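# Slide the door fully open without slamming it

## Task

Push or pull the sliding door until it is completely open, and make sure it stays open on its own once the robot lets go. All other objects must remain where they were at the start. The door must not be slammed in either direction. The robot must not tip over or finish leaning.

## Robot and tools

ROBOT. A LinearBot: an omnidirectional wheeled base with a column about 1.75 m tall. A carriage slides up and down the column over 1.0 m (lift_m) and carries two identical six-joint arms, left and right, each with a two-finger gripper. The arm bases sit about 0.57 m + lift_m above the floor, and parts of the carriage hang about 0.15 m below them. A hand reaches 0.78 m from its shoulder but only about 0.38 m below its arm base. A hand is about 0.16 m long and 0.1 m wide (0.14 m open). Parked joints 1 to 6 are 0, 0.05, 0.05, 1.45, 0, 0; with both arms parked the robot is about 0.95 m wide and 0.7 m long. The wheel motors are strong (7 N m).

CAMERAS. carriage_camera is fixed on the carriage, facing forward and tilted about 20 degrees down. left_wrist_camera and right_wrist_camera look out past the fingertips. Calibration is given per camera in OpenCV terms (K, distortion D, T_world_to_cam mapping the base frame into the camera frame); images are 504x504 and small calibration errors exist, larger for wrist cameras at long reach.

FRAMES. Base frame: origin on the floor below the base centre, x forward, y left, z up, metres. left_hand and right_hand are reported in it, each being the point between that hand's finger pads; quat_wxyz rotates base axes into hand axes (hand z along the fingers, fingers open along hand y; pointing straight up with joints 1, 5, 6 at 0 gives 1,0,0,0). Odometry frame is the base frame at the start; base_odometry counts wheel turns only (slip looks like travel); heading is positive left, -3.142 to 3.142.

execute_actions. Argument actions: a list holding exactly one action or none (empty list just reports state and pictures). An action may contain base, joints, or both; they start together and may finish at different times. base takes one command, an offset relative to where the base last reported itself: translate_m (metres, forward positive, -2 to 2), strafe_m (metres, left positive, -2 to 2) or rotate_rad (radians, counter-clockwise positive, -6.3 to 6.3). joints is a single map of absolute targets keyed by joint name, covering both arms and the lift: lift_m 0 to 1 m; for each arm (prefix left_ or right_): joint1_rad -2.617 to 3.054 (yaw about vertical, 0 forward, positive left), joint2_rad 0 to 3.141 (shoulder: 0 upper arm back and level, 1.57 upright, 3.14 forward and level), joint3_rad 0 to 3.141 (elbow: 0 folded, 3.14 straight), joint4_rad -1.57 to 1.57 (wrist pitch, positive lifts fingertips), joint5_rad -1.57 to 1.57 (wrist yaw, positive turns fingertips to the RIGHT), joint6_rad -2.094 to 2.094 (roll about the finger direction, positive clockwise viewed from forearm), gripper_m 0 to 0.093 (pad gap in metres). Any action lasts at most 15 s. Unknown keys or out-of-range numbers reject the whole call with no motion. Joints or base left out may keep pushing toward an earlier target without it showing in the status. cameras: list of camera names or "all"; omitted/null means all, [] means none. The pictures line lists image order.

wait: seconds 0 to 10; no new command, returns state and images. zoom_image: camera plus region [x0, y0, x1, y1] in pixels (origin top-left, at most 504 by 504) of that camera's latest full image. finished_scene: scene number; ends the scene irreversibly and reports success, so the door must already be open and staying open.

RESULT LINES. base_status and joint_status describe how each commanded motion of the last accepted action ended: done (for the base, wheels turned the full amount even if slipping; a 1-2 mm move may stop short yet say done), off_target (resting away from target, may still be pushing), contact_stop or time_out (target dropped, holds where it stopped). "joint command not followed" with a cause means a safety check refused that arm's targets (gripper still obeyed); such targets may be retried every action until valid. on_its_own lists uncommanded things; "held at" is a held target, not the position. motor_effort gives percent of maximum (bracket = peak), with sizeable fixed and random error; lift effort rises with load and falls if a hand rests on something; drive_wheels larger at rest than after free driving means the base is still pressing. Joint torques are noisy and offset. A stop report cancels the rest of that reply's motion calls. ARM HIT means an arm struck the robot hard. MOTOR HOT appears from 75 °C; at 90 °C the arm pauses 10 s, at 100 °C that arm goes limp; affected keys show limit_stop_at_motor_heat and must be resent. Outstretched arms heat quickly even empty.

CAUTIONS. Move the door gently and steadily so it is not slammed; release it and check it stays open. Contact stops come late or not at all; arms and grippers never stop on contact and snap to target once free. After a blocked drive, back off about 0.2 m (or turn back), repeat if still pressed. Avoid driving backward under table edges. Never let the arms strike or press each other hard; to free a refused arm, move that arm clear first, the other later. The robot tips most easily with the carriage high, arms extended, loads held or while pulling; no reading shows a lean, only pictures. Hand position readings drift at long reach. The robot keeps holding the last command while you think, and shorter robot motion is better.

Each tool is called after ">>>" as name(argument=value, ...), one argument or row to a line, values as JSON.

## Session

>>> execute_actions(
  actions=[],
)

Scene clock: 0.00 s.
Joint torques (N m, as the arm reports them, + toward a larger angle): no reading
base_odometry: x=+0.000 y=+0.000 heading=+0.000 (m, m, rad; odometry frame)
base_status: not commanded
joint_positions: lift_m=+0.302 left_joint1_rad=-0.020 left_joint2_rad=+0.042 left_joint3_rad=+0.046 left_joint4_rad=+1.479 left_joint5_rad=-0.039 left_joint6_rad=+0.006 left_gripper_m=+0.095 right_joint1_rad=+0.018 right_joint2_rad=+0.054 right_joint3_rad=+0.039 right_joint4_rad=+1.446 right_joint5_rad=+0.020 right_joint6_rad=+0.021 right_gripper_m=+0.094
joint_status: not commanded
motor_effort: lift_m=+30 drive_wheels=+3 (%)
left_hand: x=+0.2787 y=+0.3311 z=+1.3006 quat_wxyz=(+0.999, -0.019, +0.044, -0.006) (m; base frame)
right_hand: x=+0.2924 y=-0.3278 z=+1.2979 quat_wxyz=(+0.997, +0.010, +0.069, +0.019) (m; base frame)
pictures: carriage_camera, left_wrist_camera, right_wrist_camera
camera_calibration (this result's frames):
carriage_camera: T_world_to_cam=[[-0.0480079, -0.998829, 0.00591163, 0.00107208], [-0.310664, 0.00930637, -0.950474, 1.28224], [0.949307, -0.0474668, -0.310747, 0.215495], [0, 0, 0, 1]] pos_world=[0.193827, -0.000633349, 1.2857]
left_wrist_camera: T_world_to_cam=[[-0.00854236, -0.999702, 0.0228604, 0.305883], [0.73014, -0.0218561, -0.682948, 0.698483], [0.683244, 0.0108573, 0.730109, -1.02632], [0, 0, 0, 1]] pos_world=[0.19385, 0.332201, 1.21936]
right_wrist_camera: T_world_to_cam=[[0.0315593, -0.997965, -0.055411, -0.262962], [0.692856, 0.0618003, -0.718423, 0.749521], [0.720385, -0.0157189, 0.693396, -0.989676], [0, 0, 0, 1]] pos_world=[0.201937, -0.324304, 1.21014]
Images, in order (width x height): carriage_camera 504x504, left_wrist_camera 504x504, right_wrist_camera 504x504.

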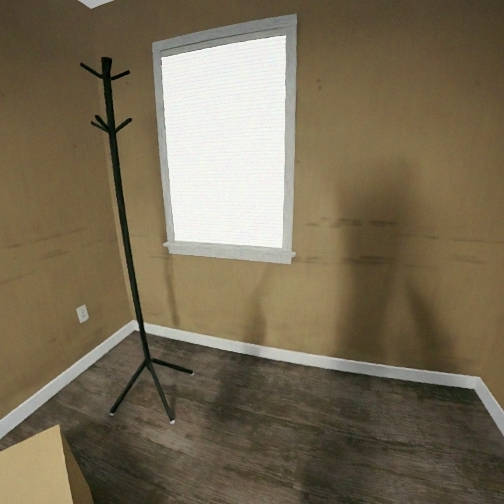

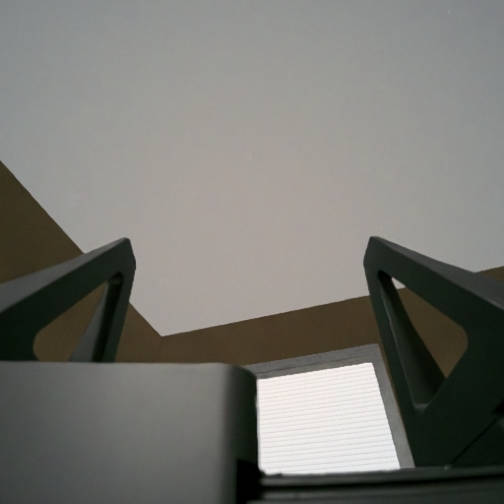

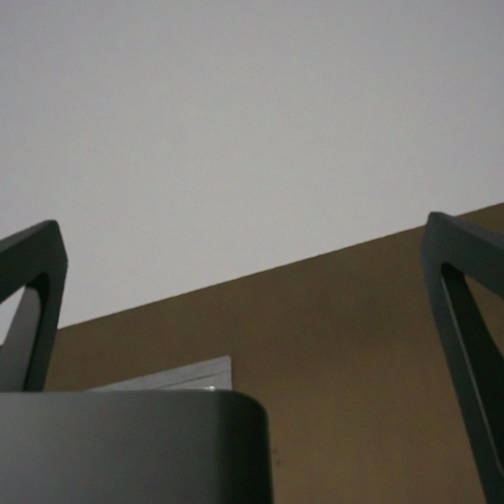

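>>> execute_actions(
  actions=[
    {"base": {"rotate_rad": -1.5}},
  ],
  cameras=["carriage_camera"],
)

Scene clock: 6.83 s.
Joint torques (N m, as the arm reports them, + toward a larger angle): left_arm=[-0.36  4.3   6.57 -0.21 -0.07 -0.03] | right_arm=[-0.11  5.07  5.91 -0.16  0.05  0.  ]
base_odometry: x=+0.000 y=+0.000 heading=-1.500 (m, m, rad; odometry frame)
base_status: done
joint_positions: lift_m=+0.302 left_joint1_rad=-0.020 left_joint2_rad=+0.042 left_joint3_rad=+0.046 left_joint4_rad=+1.478 left_joint5_rad=-0.039 left_joint6_rad=+0.006 left_gripper_m=+0.095 right_joint1_rad=+0.018 right_joint2_rad=+0.054 right_joint3_rad=+0.039 right_joint4_rad=+1.446 right_joint5_rad=+0.020 right_joint6_rad=+0.021 right_gripper_m=+0.094
joint_status: not commanded
motor_effort: lift_m=+30(30) drive_wheels=+5(14) (%)
left_hand: x=+0.2789 y=+0.3311 z=+1.3006 quat_wxyz=(+0.999, -0.019, +0.045, -0.006) (m; base frame)
right_hand: x=+0.2924 y=-0.3278 z=+1.2979 quat_wxyz=(+0.997, +0.010, +0.069, +0.019) (m; base frame)
pictures: carriage_camera
camera_calibration (this result's frames):
carriage_camera: T_world_to_cam=[[-0.0480079, -0.998829, 0.00591163, 0.00107208], [-0.310664, 0.00930637, -0.950474, 1.28224], [0.949307, -0.0474668, -0.310747, 0.215495], [0, 0, 0, 1]] pos_world=[0.193827, -0.000633349, 1.2857]
Images, in order (width x height): carriage_camera 504x504.

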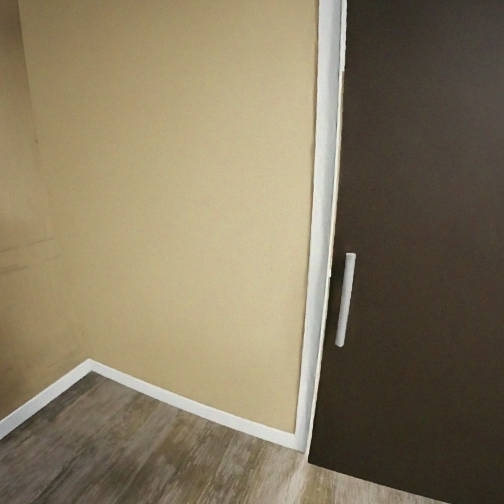

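>>> execute_actions(
  actions=[
    {"base": {"rotate_rad": -0.41}, "joints": {"lift_m": 0.0, "right_joint2_rad": 1.57, "right_joint3_rad": 1.27, "right_joint4_rad": 0.3}},
  ],
  cameras=["carriage_camera"],
)

Scene clock: 62.00 s.
Joint torques (N m, as the arm reports them, + toward a larger angle): left_arm=[-0.37  4.2   6.59 -0.22 -0.07 -0.01] | right_arm=[ -0.13 -10.33   9.32   2.48   0.09   0.  ]
base_odometry: x=+0.000 y=+0.000 heading=-1.909 (m, m, rad; odometry frame)
base_status: done
joint_positions: lift_m=+0.003 left_joint1_rad=-0.020 left_joint2_rad=+0.042 left_joint3_rad=+0.046 left_joint4_rad=+1.478 left_joint5_rad=-0.039 left_joint6_rad=+0.006 left_gripper_m=+0.095 right_joint1_rad=+0.018 right_joint2_rad=+1.576 right_joint3_rad=+1.255 right_joint4_rad=+0.294 right_joint5_rad=+0.020 right_joint6_rad=+0.021 right_gripper_m=+0.094
joint_status: all done
joint sent to its limit — the command would take lift_m past its lower limit, so that joint was sent only as far as its limit.
motor_effort: lift_m=+27(27) drive_wheels=+6(12) (%)
left_hand: x=+0.2788 y=+0.3311 z=+1.0009 quat_wxyz=(+0.999, -0.019, +0.044, -0.006) (m; base frame)
right_hand: x=+0.7747 y=-0.3193 z=+0.9208 quat_wxyz=(+0.697, +0.008, +0.717, +0.006) (m; base frame)
pictures: carriage_camera
camera_calibration (this result's frames):
carriage_camera: T_world_to_cam=[[-0.0480079, -0.998829, 0.00591163, 0.0028439], [-0.310664, 0.00930637, -0.950474, 0.997369], [0.949307, -0.0474668, -0.310747, 0.122358], [0, 0, 0, 1]] pos_world=[0.193827, -0.000633349, 0.985979]
Images, in order (width x height): carriage_camera 504x504.

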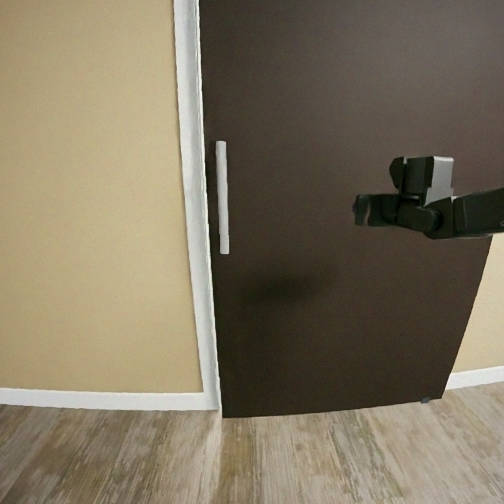

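>>> execute_actions(
  actions=[
    {"base": {"strafe_m": 0.36}},
  ],
  cameras=["right_wrist_camera"],
)

Scene clock: 76.93 s.
Joint torques (N m, as the arm reports them, + toward a larger angle): left_arm=[-0.33  4.21  6.5  -0.24 -0.08 -0.03] | right_arm=[ -0.18 -10.36   9.32   2.49   0.07   0.  ]
base_odometry: x=+0.340 y=-0.120 heading=-1.910 (m, m, rad; odometry frame)
base_status: done
joint_positions: lift_m=+0.003 left_joint1_rad=-0.020 left_joint2_rad=+0.042 left_joint3_rad=+0.046 left_joint4_rad=+1.478 left_joint5_rad=-0.039 left_joint6_rad=+0.006 left_gripper_m=+0.095 right_joint1_rad=+0.018 right_joint2_rad=+1.576 right_joint3_rad=+1.255 right_joint4_rad=+0.295 right_joint5_rad=+0.020 right_joint6_rad=+0.021 right_gripper_m=+0.094
joint_status: not commanded
motor_effort: lift_m=+27(27) drive_wheels=-7(15) (%)
left_hand: x=+0.2788 y=+0.3311 z=+1.0009 quat_wxyz=(+0.999, -0.019, +0.044, -0.006) (m; base frame)
right_hand: x=+0.7747 y=-0.3189 z=+0.9210 quat_wxyz=(+0.698, +0.008, +0.716, +0.007) (m; base frame)
pictures: right_wrist_camera
camera_calibration (this result's frames):
right_wrist_camera: T_world_to_cam=[[-0.0351463, -0.99918, -0.0201137, -0.27142], [-0.636858, 0.0379028, -0.770049, 1.21403], [0.770179, -0.0142548, -0.637668, 0.112166], [0, 0, 0, 1]] pos_world=[0.67724, -0.315614, 1.00093]
Images, in order (width x height): right_wrist_camera 504x504.

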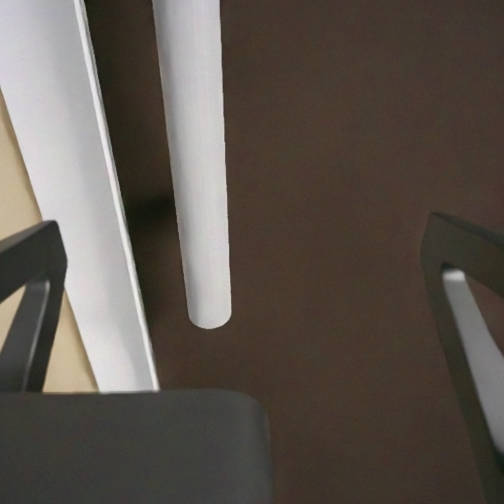

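>>> execute_actions(
  actions=[
    {"base": {"strafe_m": 0.02}},
  ],
  cameras=[],
)

>>> execute_actions(
  actions=[
    {"base": {"translate_m": 0.11}},
  ],
  cameras=["right_wrist_camera"],
)

Scene clock: 84.40 s.
Joint torques (N m, as the arm reports them, + toward a larger angle): left_arm=[-0.33  4.35  6.67 -0.24 -0.08 -0.03] | right_arm=[ -0.11 -10.34   9.28   2.48   0.07   0.  ]
base_odometry: x=+0.358 y=-0.127 heading=-1.911 (m, m, rad; odometry frame)
base_status: done
joint_positions: lift_m=+0.003 left_joint1_rad=-0.020 left_joint2_rad=+0.042 left_joint3_rad=+0.046 left_joint4_rad=+1.478 left_joint5_rad=-0.039 left_joint6_rad=+0.006 left_gripper_m=+0.095 right_joint1_rad=+0.018 right_joint2_rad=+1.576 right_joint3_rad=+1.255 right_joint4_rad=+0.296 right_joint5_rad=+0.020 right_joint6_rad=+0.021 right_gripper_m=+0.094
joint_status: not commanded
motor_effort: lift_m=+27(27) drive_wheels=-6(13) (%)
left_hand: x=+0.2789 y=+0.3311 z=+1.0008 quat_wxyz=(+0.999, -0.019, +0.045, -0.006) (m; base frame)
right_hand: x=+0.7747 y=-0.3193 z=+0.9210 quat_wxyz=(+0.698, +0.008, +0.716, +0.006) (m; base frame)
pictures: none
No camera images: the call's "cameras" was empty. Leave "cameras" out to get every camera's image.

Scene clock: 86.00 s.
Joint torques (N m, as the arm reports them, + toward a larger angle): left_arm=[-0.38  4.33  6.58 -0.21 -0.08 -0.03] | right_arm=[ -0.08 -10.33   9.33   2.43   0.07   0.01]
base_odometry: x=+0.322 y=-0.231 heading=-1.910 (m, m, rad; odometry frame)
base_status: done
joint_positions: lift_m=+0.003 left_joint1_rad=-0.020 left_joint2_rad=+0.042 left_joint3_rad=+0.046 left_joint4_rad=+1.477 left_joint5_rad=-0.039 left_joint6_rad=+0.006 left_gripper_m=+0.095 right_joint1_rad=+0.018 right_joint2_rad=+1.576 right_joint3_rad=+1.255 right_joint4_rad=+0.299 right_joint5_rad=+0.020 right_joint6_rad=+0.021 right_gripper_m=+0.094
joint_status: not commanded
motor_effort: lift_m=+27(27) drive_wheels=-6(9) (%)
left_hand: x=+0.2790 y=+0.3311 z=+1.0008 quat_wxyz=(+0.999, -0.019, +0.045, -0.006) (m; base frame)
right_hand: x=+0.7747 y=-0.3193 z=+0.9218 quat_wxyz=(+0.699, +0.008, +0.715, +0.006) (m; base frame)
pictures: right_wrist_camera
camera_calibration (this result's frames):
right_wrist_camera: T_world_to_cam=[[-0.0358392, -0.999151, -0.0202972, -0.271082], [-0.634182, 0.0384353, -0.772228, 1.21482], [0.772353, -0.0148039, -0.635021, 0.10838], [0, 0, 0, 1]] pos_world=[0.676994, -0.31594, 1.00144]
Images, in order (width x height): right_wrist_camera 504x504.

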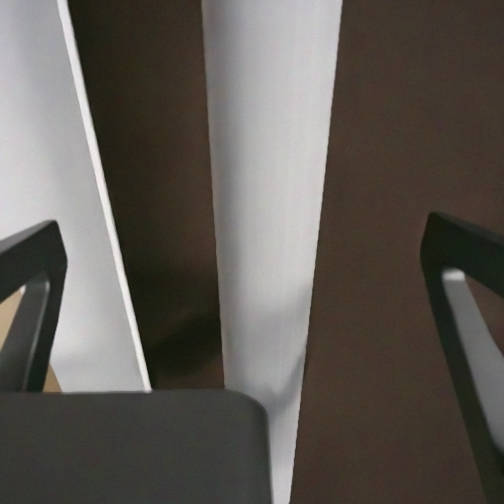

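Handle is centred between the fingers. Closing the gripper.

>>> execute_actions(
  actions=[
    {"joints": {"right_gripper_m": 0.0}},
  ],
  cameras=["right_wrist_camera"],
)

Scene clock: 90.37 s.
Joint torques (N m, as the arm reports them, + toward a larger angle): left_arm=[-0.4   4.38  6.4  -0.24 -0.08 -0.02] | right_arm=[  0.3  -10.4    9.24   2.43  -0.04   0.  ]
base_odometry: x=+0.322 y=-0.231 heading=-1.910 (m, m, rad; odometry frame)
base_status: not commanded
joint_positions: lift_m=+0.003 left_joint1_rad=-0.020 left_joint2_rad=+0.042 left_joint3_rad=+0.046 left_joint4_rad=+1.477 left_joint5_rad=-0.039 left_joint6_rad=+0.006 left_gripper_m=+0.095 right_joint1_rad=+0.012 right_joint2_rad=+1.576 right_joint3_rad=+1.255 right_joint4_rad=+0.299 right_joint5_rad=+0.033 right_joint6_rad=+0.021 right_gripper_m=+0.023
joint_status: right_gripper_m off_target (ended at +0.023, target +0.000)
motor_effort: lift_m=+27(27) drive_wheels=-5(5) (%)
left_hand: x=+0.2790 y=+0.3311 z=+1.0008 quat_wxyz=(+0.999, -0.019, +0.045, -0.006) (m; base frame)
right_hand: x=+0.7747 y=-0.3242 z=+0.9219 quat_wxyz=(+0.699, +0.015, +0.715, +0.000) (m; base frame)
pictures: right_wrist_camera
camera_calibration (this result's frames):
right_wrist_camera: T_world_to_cam=[[-0.0533463, -0.998383, -0.0196586, -0.262721], [-0.633121, 0.0490402, -0.772498, 1.21794], [0.772213, -0.0287636, -0.634713, 0.103671], [0, 0, 0, 1]] pos_world=[0.677033, -0.319043, 1.00149]
Images, in order (width x height): right_wrist_camera 504x504.

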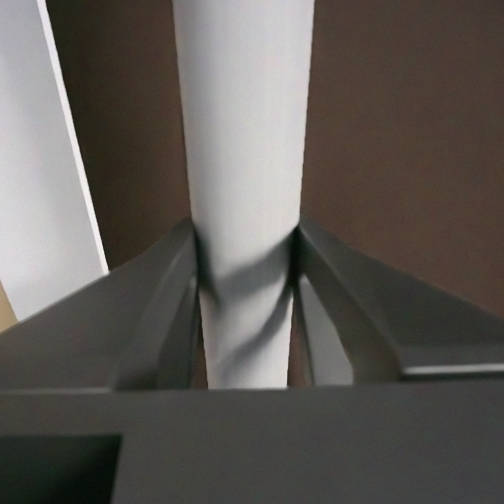

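>>> execute_actions(
  actions=[
    {"base": {"strafe_m": -0.6}, "joints": {"right_joint5_rad": 0.0, "right_joint1_rad": 0.0}},
  ],
  cameras=["carriage_camera"],
)

Scene clock: 98.03 s.
Joint torques (N m, as the arm reports them, + toward a larger angle): left_arm=[-0.37  4.25  6.56 -0.23 -0.08 -0.04] | right_arm=[ 4.04 -5.11  8.97  3.7  -1.18 -0.04]
base_odometry: x=-0.244 y=-0.031 heading=-1.911 (m, m, rad; odometry frame)
base_status: done
joint_positions: lift_m=+0.003 left_joint1_rad=-0.020 left_joint2_rad=+0.042 left_joint3_rad=+0.046 left_joint4_rad=+1.477 left_joint5_rad=-0.039 left_joint6_rad=+0.006 left_gripper_m=+0.095 right_joint1_rad=-0.056 right_joint2_rad=+1.527 right_joint3_rad=+1.259 right_joint4_rad=+0.191 right_joint5_rad=+0.137 right_joint6_rad=+0.025 right_gripper_m=+0.023
joint_status: right_joint1_rad off_target (ended at -0.056, target +0.000); right_joint5_rad off_target (ended at +0.137, target +0.000)
motor_effort: lift_m=+27(27) drive_wheels=-7(28) (%)
left_hand: x=+0.2790 y=+0.3311 z=+1.0008 quat_wxyz=(+0.999, -0.019, +0.045, -0.006) (m; base frame)
right_hand: x=+0.7581 y=-0.3764 z=+0.9221 quat_wxyz=(+0.677, +0.076, +0.730, -0.061) (m; base frame)
pictures: carriage_camera
camera_calibration (this result's frames):
carriage_camera: T_world_to_cam=[[-0.0480079, -0.998829, 0.00591163, 0.00284391], [-0.310664, 0.00930637, -0.950474, 0.997368], [0.949307, -0.0474668, -0.310747, 0.122358], [0, 0, 0, 1]] pos_world=[0.193827, -0.000633349, 0.985978]
Images, in order (width x height): carriage_camera 504x504.

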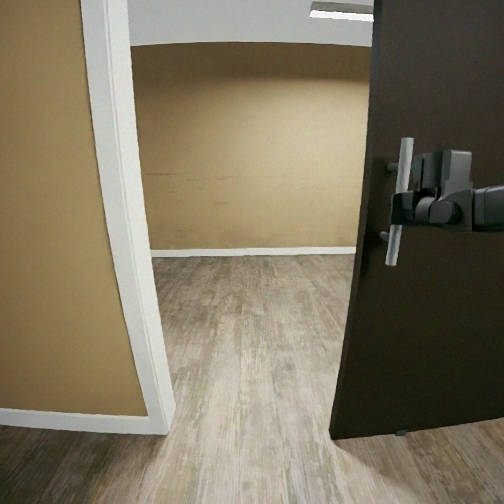

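>>> execute_actions(
  actions=[
    {"base": {"strafe_m": -0.2}, "joints": {"right_joint5_rad": 0.0, "right_joint1_rad": 0.0}},
  ],
  cameras=["carriage_camera"],
)

Scene clock: 104.93 s.
Joint torques (N m, as the arm reports them, + toward a larger angle): left_arm=[-0.39  4.35  6.5  -0.24 -0.09 -0.02] | right_arm=[-5.09 -6.96  8.97  3.34  1.78  0.1 ]
base_odometry: x=-0.375 y=+0.015 heading=-1.911 (m, m, rad; odometry frame)
base_status: strafe_m contact_stop (by the wheels' count: -0.139 of -0.200)
joint_positions: lift_m=+0.003 left_joint1_rad=-0.020 left_joint2_rad=+0.042 left_joint3_rad=+0.045 left_joint4_rad=+1.477 left_joint5_rad=-0.038 left_joint6_rad=+0.006 left_gripper_m=+0.095 right_joint1_rad=+0.067 right_joint2_rad=+1.545 right_joint3_rad=+1.259 right_joint4_rad=+0.221 right_joint5_rad=-0.188 right_joint6_rad=+0.013 right_gripper_m=+0.024
joint_status: right_joint1_rad off_target (ended at +0.067, target +0.000); right_joint5_rad off_target (ended at -0.188, target +0.000)
motor_effort: lift_m=+27(27) drive_wheels=+1(24) (%)
left_hand: x=+0.2793 y=+0.3309 z=+1.0006 quat_wxyz=(+0.999, -0.018, +0.045, -0.006) (m; base frame)
right_hand: x=+0.7602 y=-0.2588 z=+0.9208 quat_wxyz=(+0.678, -0.084, +0.724, +0.096) (m; base frame)
pictures: carriage_camera
camera_calibration (this result's frames):
carriage_camera: T_world_to_cam=[[-0.0480079, -0.998829, 0.00591163, 0.00284391], [-0.310664, 0.00930637, -0.950474, 0.997368], [0.949307, -0.0474668, -0.310747, 0.122358], [0, 0, 0, 1]] pos_world=[0.193827, -0.000633349, 0.985978]
Images, in order (width x height): carriage_camera 504x504.

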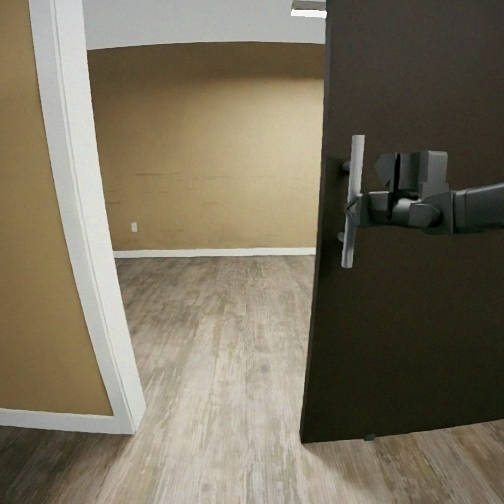

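>>> execute_actions(
  actions=[
    {"base": {"strafe_m": -0.1}, "joints": {"right_joint5_rad": 0.0, "right_joint1_rad": 0.0}},
  ],
  cameras=["carriage_camera"],
)

Scene clock: 110.73 s.
Joint torques (N m, as the arm reports them, + toward a larger angle): left_arm=[-0.31  4.17  6.72 -0.22 -0.09 -0.03] | right_arm=[-2.54 -5.96  8.98  3.57  1.79  0.17]
base_odometry: x=-0.450 y=+0.041 heading=-1.910 (m, m, rad; odometry frame)
base_status: strafe_m contact_stop (by the wheels' count: -0.079 of -0.100)
joint_positions: lift_m=+0.003 left_joint1_rad=-0.020 left_joint2_rad=+0.042 left_joint3_rad=+0.045 left_joint4_rad=+1.477 left_joint5_rad=-0.037 left_joint6_rad=+0.006 left_gripper_m=+0.095 right_joint1_rad=+0.033 right_joint2_rad=+1.535 right_joint3_rad=+1.259 right_joint4_rad=+0.203 right_joint5_rad=-0.188 right_joint6_rad=+0.007 right_gripper_m=+0.024
joint_status: right_joint1_rad off_target (ended at +0.033, target +0.000); right_joint5_rad off_target (ended at -0.188, target +0.000)
motor_effort: lift_m=+27(27) drive_wheels=+0(16) (%)
left_hand: x=+0.2793 y=+0.3308 z=+1.0006 quat_wxyz=(+0.999, -0.018, +0.045, -0.006) (m; base frame)
right_hand: x=+0.7596 y=-0.2761 z=+0.9211 quat_wxyz=(+0.676, -0.073, +0.728, +0.082) (m; base frame)
pictures: carriage_camera
camera_calibration (this result's frames):
carriage_camera: T_world_to_cam=[[-0.0480079, -0.998829, 0.00591163, 0.00284396], [-0.310664, 0.00930637, -0.950474, 0.997361], [0.949307, -0.0474668, -0.310747, 0.122356], [0, 0, 0, 1]] pos_world=[0.193827, -0.000633349, 0.98597]
Images, in order (width x height): carriage_camera 504x504.

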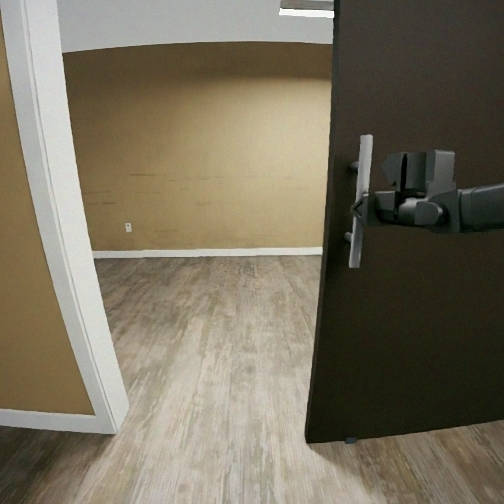

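>>> execute_actions(
  actions=[
    {"base": {"strafe_m": -0.08}, "joints": {"right_joint5_rad": 0.0, "right_joint1_rad": 0.0}},
  ],
  cameras=["carriage_camera"],
)

Scene clock: 115.27 s.
Joint torques (N m, as the arm reports them, + toward a larger angle): left_arm=[-0.35  4.16  6.65 -0.26 -0.09 -0.02] | right_arm=[-4.37 -6.94  8.95  3.35  2.25  0.21]
base_odometry: x=-0.506 y=+0.061 heading=-1.910 (m, m, rad; odometry frame)
base_status: strafe_m contact_stop (by the wheels' count: -0.060 of -0.080)
joint_positions: lift_m=+0.003 left_joint1_rad=-0.020 left_joint2_rad=+0.042 left_joint3_rad=+0.045 left_joint4_rad=+1.477 left_joint5_rad=-0.037 left_joint6_rad=+0.006 left_gripper_m=+0.095 right_joint1_rad=+0.057 right_joint2_rad=+1.544 right_joint3_rad=+1.259 right_joint4_rad=+0.221 right_joint5_rad=-0.237 right_joint6_rad=+0.005 right_gripper_m=+0.024
joint_status: right_joint1_rad off_target (ended at +0.057, target +0.000); right_joint5_rad off_target (ended at -0.237, target +0.000)
motor_effort: lift_m=+27(27) drive_wheels=+1(12) (%)
left_hand: x=+0.2793 y=+0.3308 z=+1.0006 quat_wxyz=(+0.999, -0.018, +0.045, -0.006) (m; base frame)
right_hand: x=+0.7584 y=-0.2559 z=+0.9213 quat_wxyz=(+0.676, -0.100, +0.722, +0.107) (m; base frame)
pictures: carriage_camera
camera_calibration (this result's frames):
carriage_camera: T_world_to_cam=[[-0.0480079, -0.998829, 0.00591163, 0.00284396], [-0.310664, 0.00930637, -0.950474, 0.997361], [0.949307, -0.0474668, -0.310747, 0.122356], [0, 0, 0, 1]] pos_world=[0.193827, -0.000633349, 0.98597]
Images, in order (width x height): carriage_camera 504x504.

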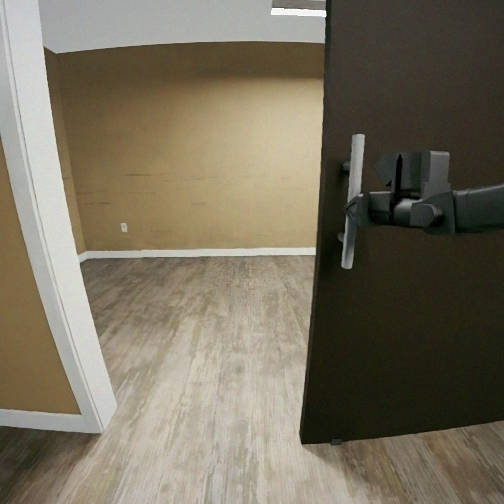

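>>> execute_actions(
  actions=[
    {"base": {"strafe_m": -0.07}, "joints": {"right_joint5_rad": 0.0, "right_joint1_rad": 0.0}},
  ],
  cameras=["carriage_camera"],
)

Scene clock: 121.07 s.
Joint torques (N m, as the arm reports them, + toward a larger angle): left_arm=[-0.34  4.28  6.69 -0.22 -0.1  -0.02] | right_arm=[-3.57 -6.13  8.98  3.52  2.13  0.22]
base_odometry: x=-0.564 y=+0.081 heading=-1.909 (m, m, rad; odometry frame)
base_status: strafe_m contact_stop (by the wheels' count: -0.061 of -0.070)
joint_positions: lift_m=+0.003 left_joint1_rad=-0.020 left_joint2_rad=+0.042 left_joint3_rad=+0.045 left_joint4_rad=+1.477 left_joint5_rad=-0.036 left_joint6_rad=+0.006 left_gripper_m=+0.095 right_joint1_rad=+0.047 right_joint2_rad=+1.536 right_joint3_rad=+1.259 right_joint4_rad=+0.206 right_joint5_rad=-0.225 right_joint6_rad=+0.003 right_gripper_m=+0.024
joint_status: right_joint1_rad off_target (ended at +0.047, target +0.000); right_joint5_rad off_target (ended at -0.225, target +0.000)
motor_effort: lift_m=+27(27) drive_wheels=+1(15) (%)
left_hand: x=+0.2793 y=+0.3307 z=+1.0006 quat_wxyz=(+0.999, -0.018, +0.045, -0.006) (m; base frame)
right_hand: x=+0.7576 y=-0.2630 z=+0.9213 quat_wxyz=(+0.675, -0.092, +0.726, +0.099) (m; base frame)
pictures: carriage_camera
camera_calibration (this result's frames):
carriage_camera: T_world_to_cam=[[-0.0480079, -0.998829, 0.00591163, 0.00284396], [-0.310664, 0.00930637, -0.950474, 0.997361], [0.949307, -0.0474668, -0.310747, 0.122356], [0, 0, 0, 1]] pos_world=[0.193827, -0.000633349, 0.98597]
Images, in order (width x height): carriage_camera 504x504.

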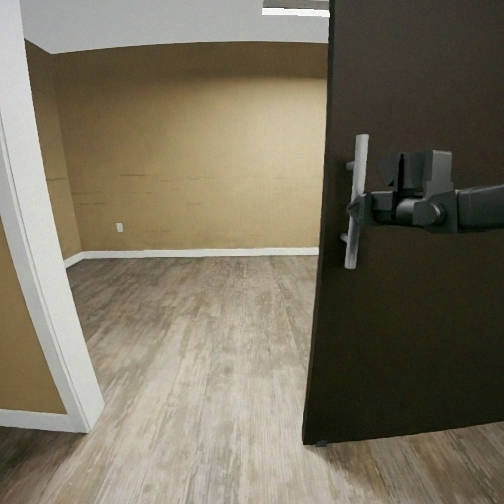

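>>> execute_actions(
  actions=[
    {"base": {"strafe_m": -0.05}, "joints": {"right_joint5_rad": 0.0, "right_joint1_rad": 0.0}},
  ],
  cameras=["carriage_camera"],
)

Scene clock: 125.73 s.
Joint torques (N m, as the arm reports them, + toward a larger angle): left_arm=[-0.32  4.32  6.7  -0.2  -0.1  -0.02] | right_arm=[-4.6  -6.54  8.96  3.43  2.35  0.23]
base_odometry: x=-0.611 y=+0.098 heading=-1.909 (m, m, rad; odometry frame)
base_status: done
joint_positions: lift_m=+0.003 left_joint1_rad=-0.020 left_joint2_rad=+0.042 left_joint3_rad=+0.045 left_joint4_rad=+1.477 left_joint5_rad=-0.036 left_joint6_rad=+0.006 left_gripper_m=+0.095 right_joint1_rad=+0.061 right_joint2_rad=+1.541 right_joint3_rad=+1.259 right_joint4_rad=+0.214 right_joint5_rad=-0.249 right_joint6_rad=+0.003 right_gripper_m=+0.024
joint_status: right_joint1_rad off_target (ended at +0.061, target +0.000); right_joint5_rad off_target (ended at -0.249, target +0.000)
motor_effort: lift_m=+27(27) drive_wheels=+2(12) (%)
left_hand: x=+0.2793 y=+0.3307 z=+1.0006 quat_wxyz=(+0.999, -0.018, +0.045, -0.006) (m; base frame)
right_hand: x=+0.7567 y=-0.2521 z=+0.9211 quat_wxyz=(+0.674, -0.106, +0.722, +0.112) (m; base frame)
pictures: carriage_camera
camera_calibration (this result's frames):
carriage_camera: T_world_to_cam=[[-0.0480079, -0.998829, 0.00591163, 0.00284396], [-0.310664, 0.00930637, -0.950474, 0.997361], [0.949307, -0.0474668, -0.310747, 0.122356], [0, 0, 0, 1]] pos_world=[0.193827, -0.000633349, 0.98597]
Images, in order (width x height): carriage_camera 504x504.

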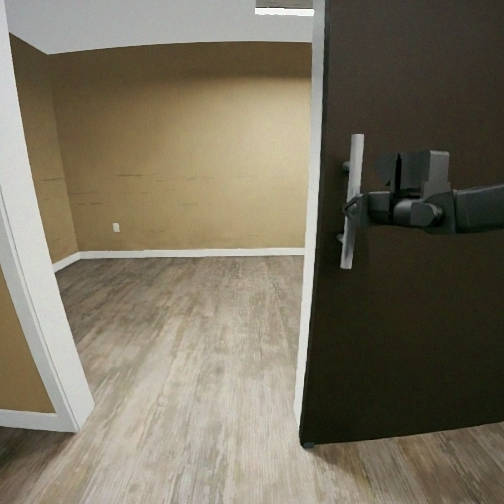

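>>> execute_actions(
  actions=[
    {"base": {"strafe_m": -0.04}, "joints": {"right_joint5_rad": 0.0, "right_joint1_rad": 0.0}},
  ],
  cameras=["carriage_camera"],
)

Scene clock: 134.37 s.
Joint torques (N m, as the arm reports them, + toward a larger angle): left_arm=[-0.32  4.33  6.67 -0.25 -0.07 -0.03] | right_arm=[-8.56 -8.28  8.97  3.    2.57  0.22]
base_odometry: x=-0.649 y=+0.111 heading=-1.908 (m, m, rad; odometry frame)
base_status: done
joint_positions: lift_m=+0.003 left_joint1_rad=-0.020 left_joint2_rad=+0.042 left_joint3_rad=+0.045 left_joint4_rad=+1.477 left_joint5_rad=-0.036 left_joint6_rad=+0.006 left_gripper_m=+0.095 right_joint1_rad=+0.114 right_joint2_rad=+1.557 right_joint3_rad=+1.259 right_joint4_rad=+0.250 right_joint5_rad=-0.272 right_joint6_rad=+0.003 right_gripper_m=+0.024
joint_status: right_joint1_rad off_target (ended at +0.114, target +0.000); right_joint5_rad off_target (ended at -0.272, target +0.000)
motor_effort: lift_m=+27(27) drive_wheels=+6(13) (%)
left_hand: x=+0.2793 y=+0.3307 z=+1.0006 quat_wxyz=(+0.999, -0.018, +0.045, -0.006) (m; base frame)
right_hand: x=+0.7549 y=-0.2210 z=+0.9221 quat_wxyz=(+0.677, -0.133, +0.711, +0.138) (m; base frame)
pictures: carriage_camera
camera_calibration (this result's frames):
carriage_camera: T_world_to_cam=[[-0.0480079, -0.998829, 0.00591163, 0.00284396], [-0.310664, 0.00930637, -0.950474, 0.997361], [0.949307, -0.0474668, -0.310747, 0.122356], [0, 0, 0, 1]] pos_world=[0.193827, -0.000633349, 0.98597]
Images, in order (width x height): carriage_camera 504x504.

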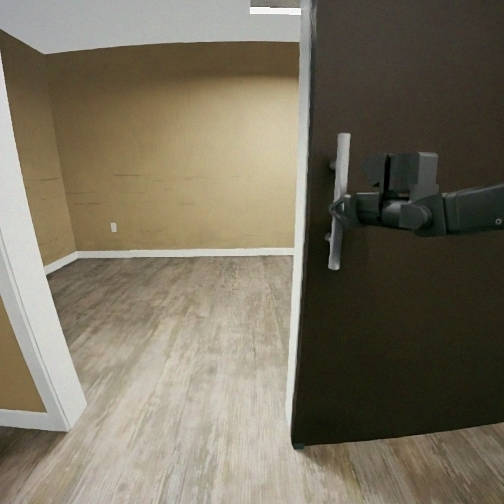

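>>> execute_actions(
  actions=[
    {"base": {"strafe_m": 0.07}, "joints": {"right_gripper_m": 0.093}},
  ],
  cameras=[],
)

>>> execute_actions(
  actions=[
    {"base": {"translate_m": -0.15}},
  ],
  cameras=["carriage_camera"],
)

Scene clock: 142.90 s.
Joint torques (N m, as the arm reports them, + toward a larger angle): left_arm=[-0.37  4.25  6.7  -0.22 -0.11 -0.03] | right_arm=[-0.72 -8.28  8.96  2.54  0.15  0.1 ]
base_odometry: x=-0.583 y=+0.088 heading=-1.909 (m, m, rad; odometry frame)
base_status: done
joint_positions: lift_m=+0.003 left_joint1_rad=-0.020 left_joint2_rad=+0.042 left_joint3_rad=+0.045 left_joint4_rad=+1.477 left_joint5_rad=-0.036 left_joint6_rad=+0.006 left_gripper_m=+0.095 right_joint1_rad=+0.008 right_joint2_rad=+1.557 right_joint3_rad=+1.259 right_joint4_rad=+0.291 right_joint5_rad=-0.010 right_joint6_rad=+0.013 right_gripper_m=+0.093
joint_status: all done
on_its_own: right_joint1_rad moved -0.106 to your old target +0.000; right_joint5_rad moved +0.262 to your old target +0.000
motor_effort: lift_m=+27(27) drive_wheels=+7(7) (%)
left_hand: x=+0.2793 y=+0.3307 z=+1.0006 quat_wxyz=(+0.999, -0.018, +0.045, -0.006) (m; base frame)
right_hand: x=+0.7701 y=-0.3190 z=+0.9318 quat_wxyz=(+0.705, -0.002, +0.709, +0.011) (m; base frame)
pictures: none
No camera images: the call's "cameras" was empty. Leave "cameras" out to get every camera's image.

Scene clock: 144.80 s.
Joint torques (N m, as the arm reports them, + toward a larger angle): left_arm=[-0.32  4.34  6.74 -0.18 -0.1  -0.01] | right_arm=[-0.58 -8.31  8.97  2.45  0.15  0.1 ]
base_odometry: x=-0.533 y=+0.229 heading=-1.909 (m, m, rad; odometry frame)
base_status: done
joint_positions: lift_m=+0.003 left_joint1_rad=-0.020 left_joint2_rad=+0.042 left_joint3_rad=+0.045 left_joint4_rad=+1.477 left_joint5_rad=-0.036 left_joint6_rad=+0.006 left_gripper_m=+0.095 right_joint1_rad=+0.007 right_joint2_rad=+1.557 right_joint3_rad=+1.259 right_joint4_rad=+0.297 right_joint5_rad=-0.009 right_joint6_rad=+0.014 right_gripper_m=+0.093
joint_status: not commanded
motor_effort: lift_m=+27(27) drive_wheels=-3(9) (%)
left_hand: x=+0.2793 y=+0.3307 z=+1.0006 quat_wxyz=(+0.999, -0.018, +0.045, -0.006) (m; base frame)
right_hand: x=+0.7701 y=-0.3200 z=+0.9333 quat_wxyz=(+0.707, -0.001, +0.707, +0.010) (m; base frame)
pictures: carriage_camera
camera_calibration (this result's frames):
carriage_camera: T_world_to_cam=[[-0.0480079, -0.998829, 0.00591163, 0.00284396], [-0.310664, 0.00930637, -0.950474, 0.997361], [0.949307, -0.0474668, -0.310747, 0.122356], [0, 0, 0, 1]] pos_world=[0.193827, -0.000633349, 0.98597]
Images, in order (width x height): carriage_camera 504x504.

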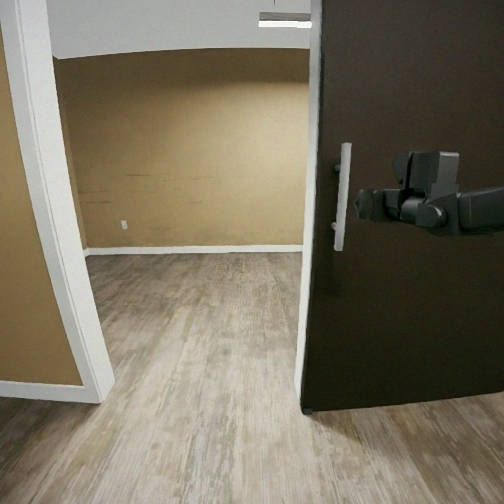

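The door remains fully open with the hand clear. Finishing scene 2.

>>> finished_scene(
  scene=2,
)

The scene is finished: the task was done.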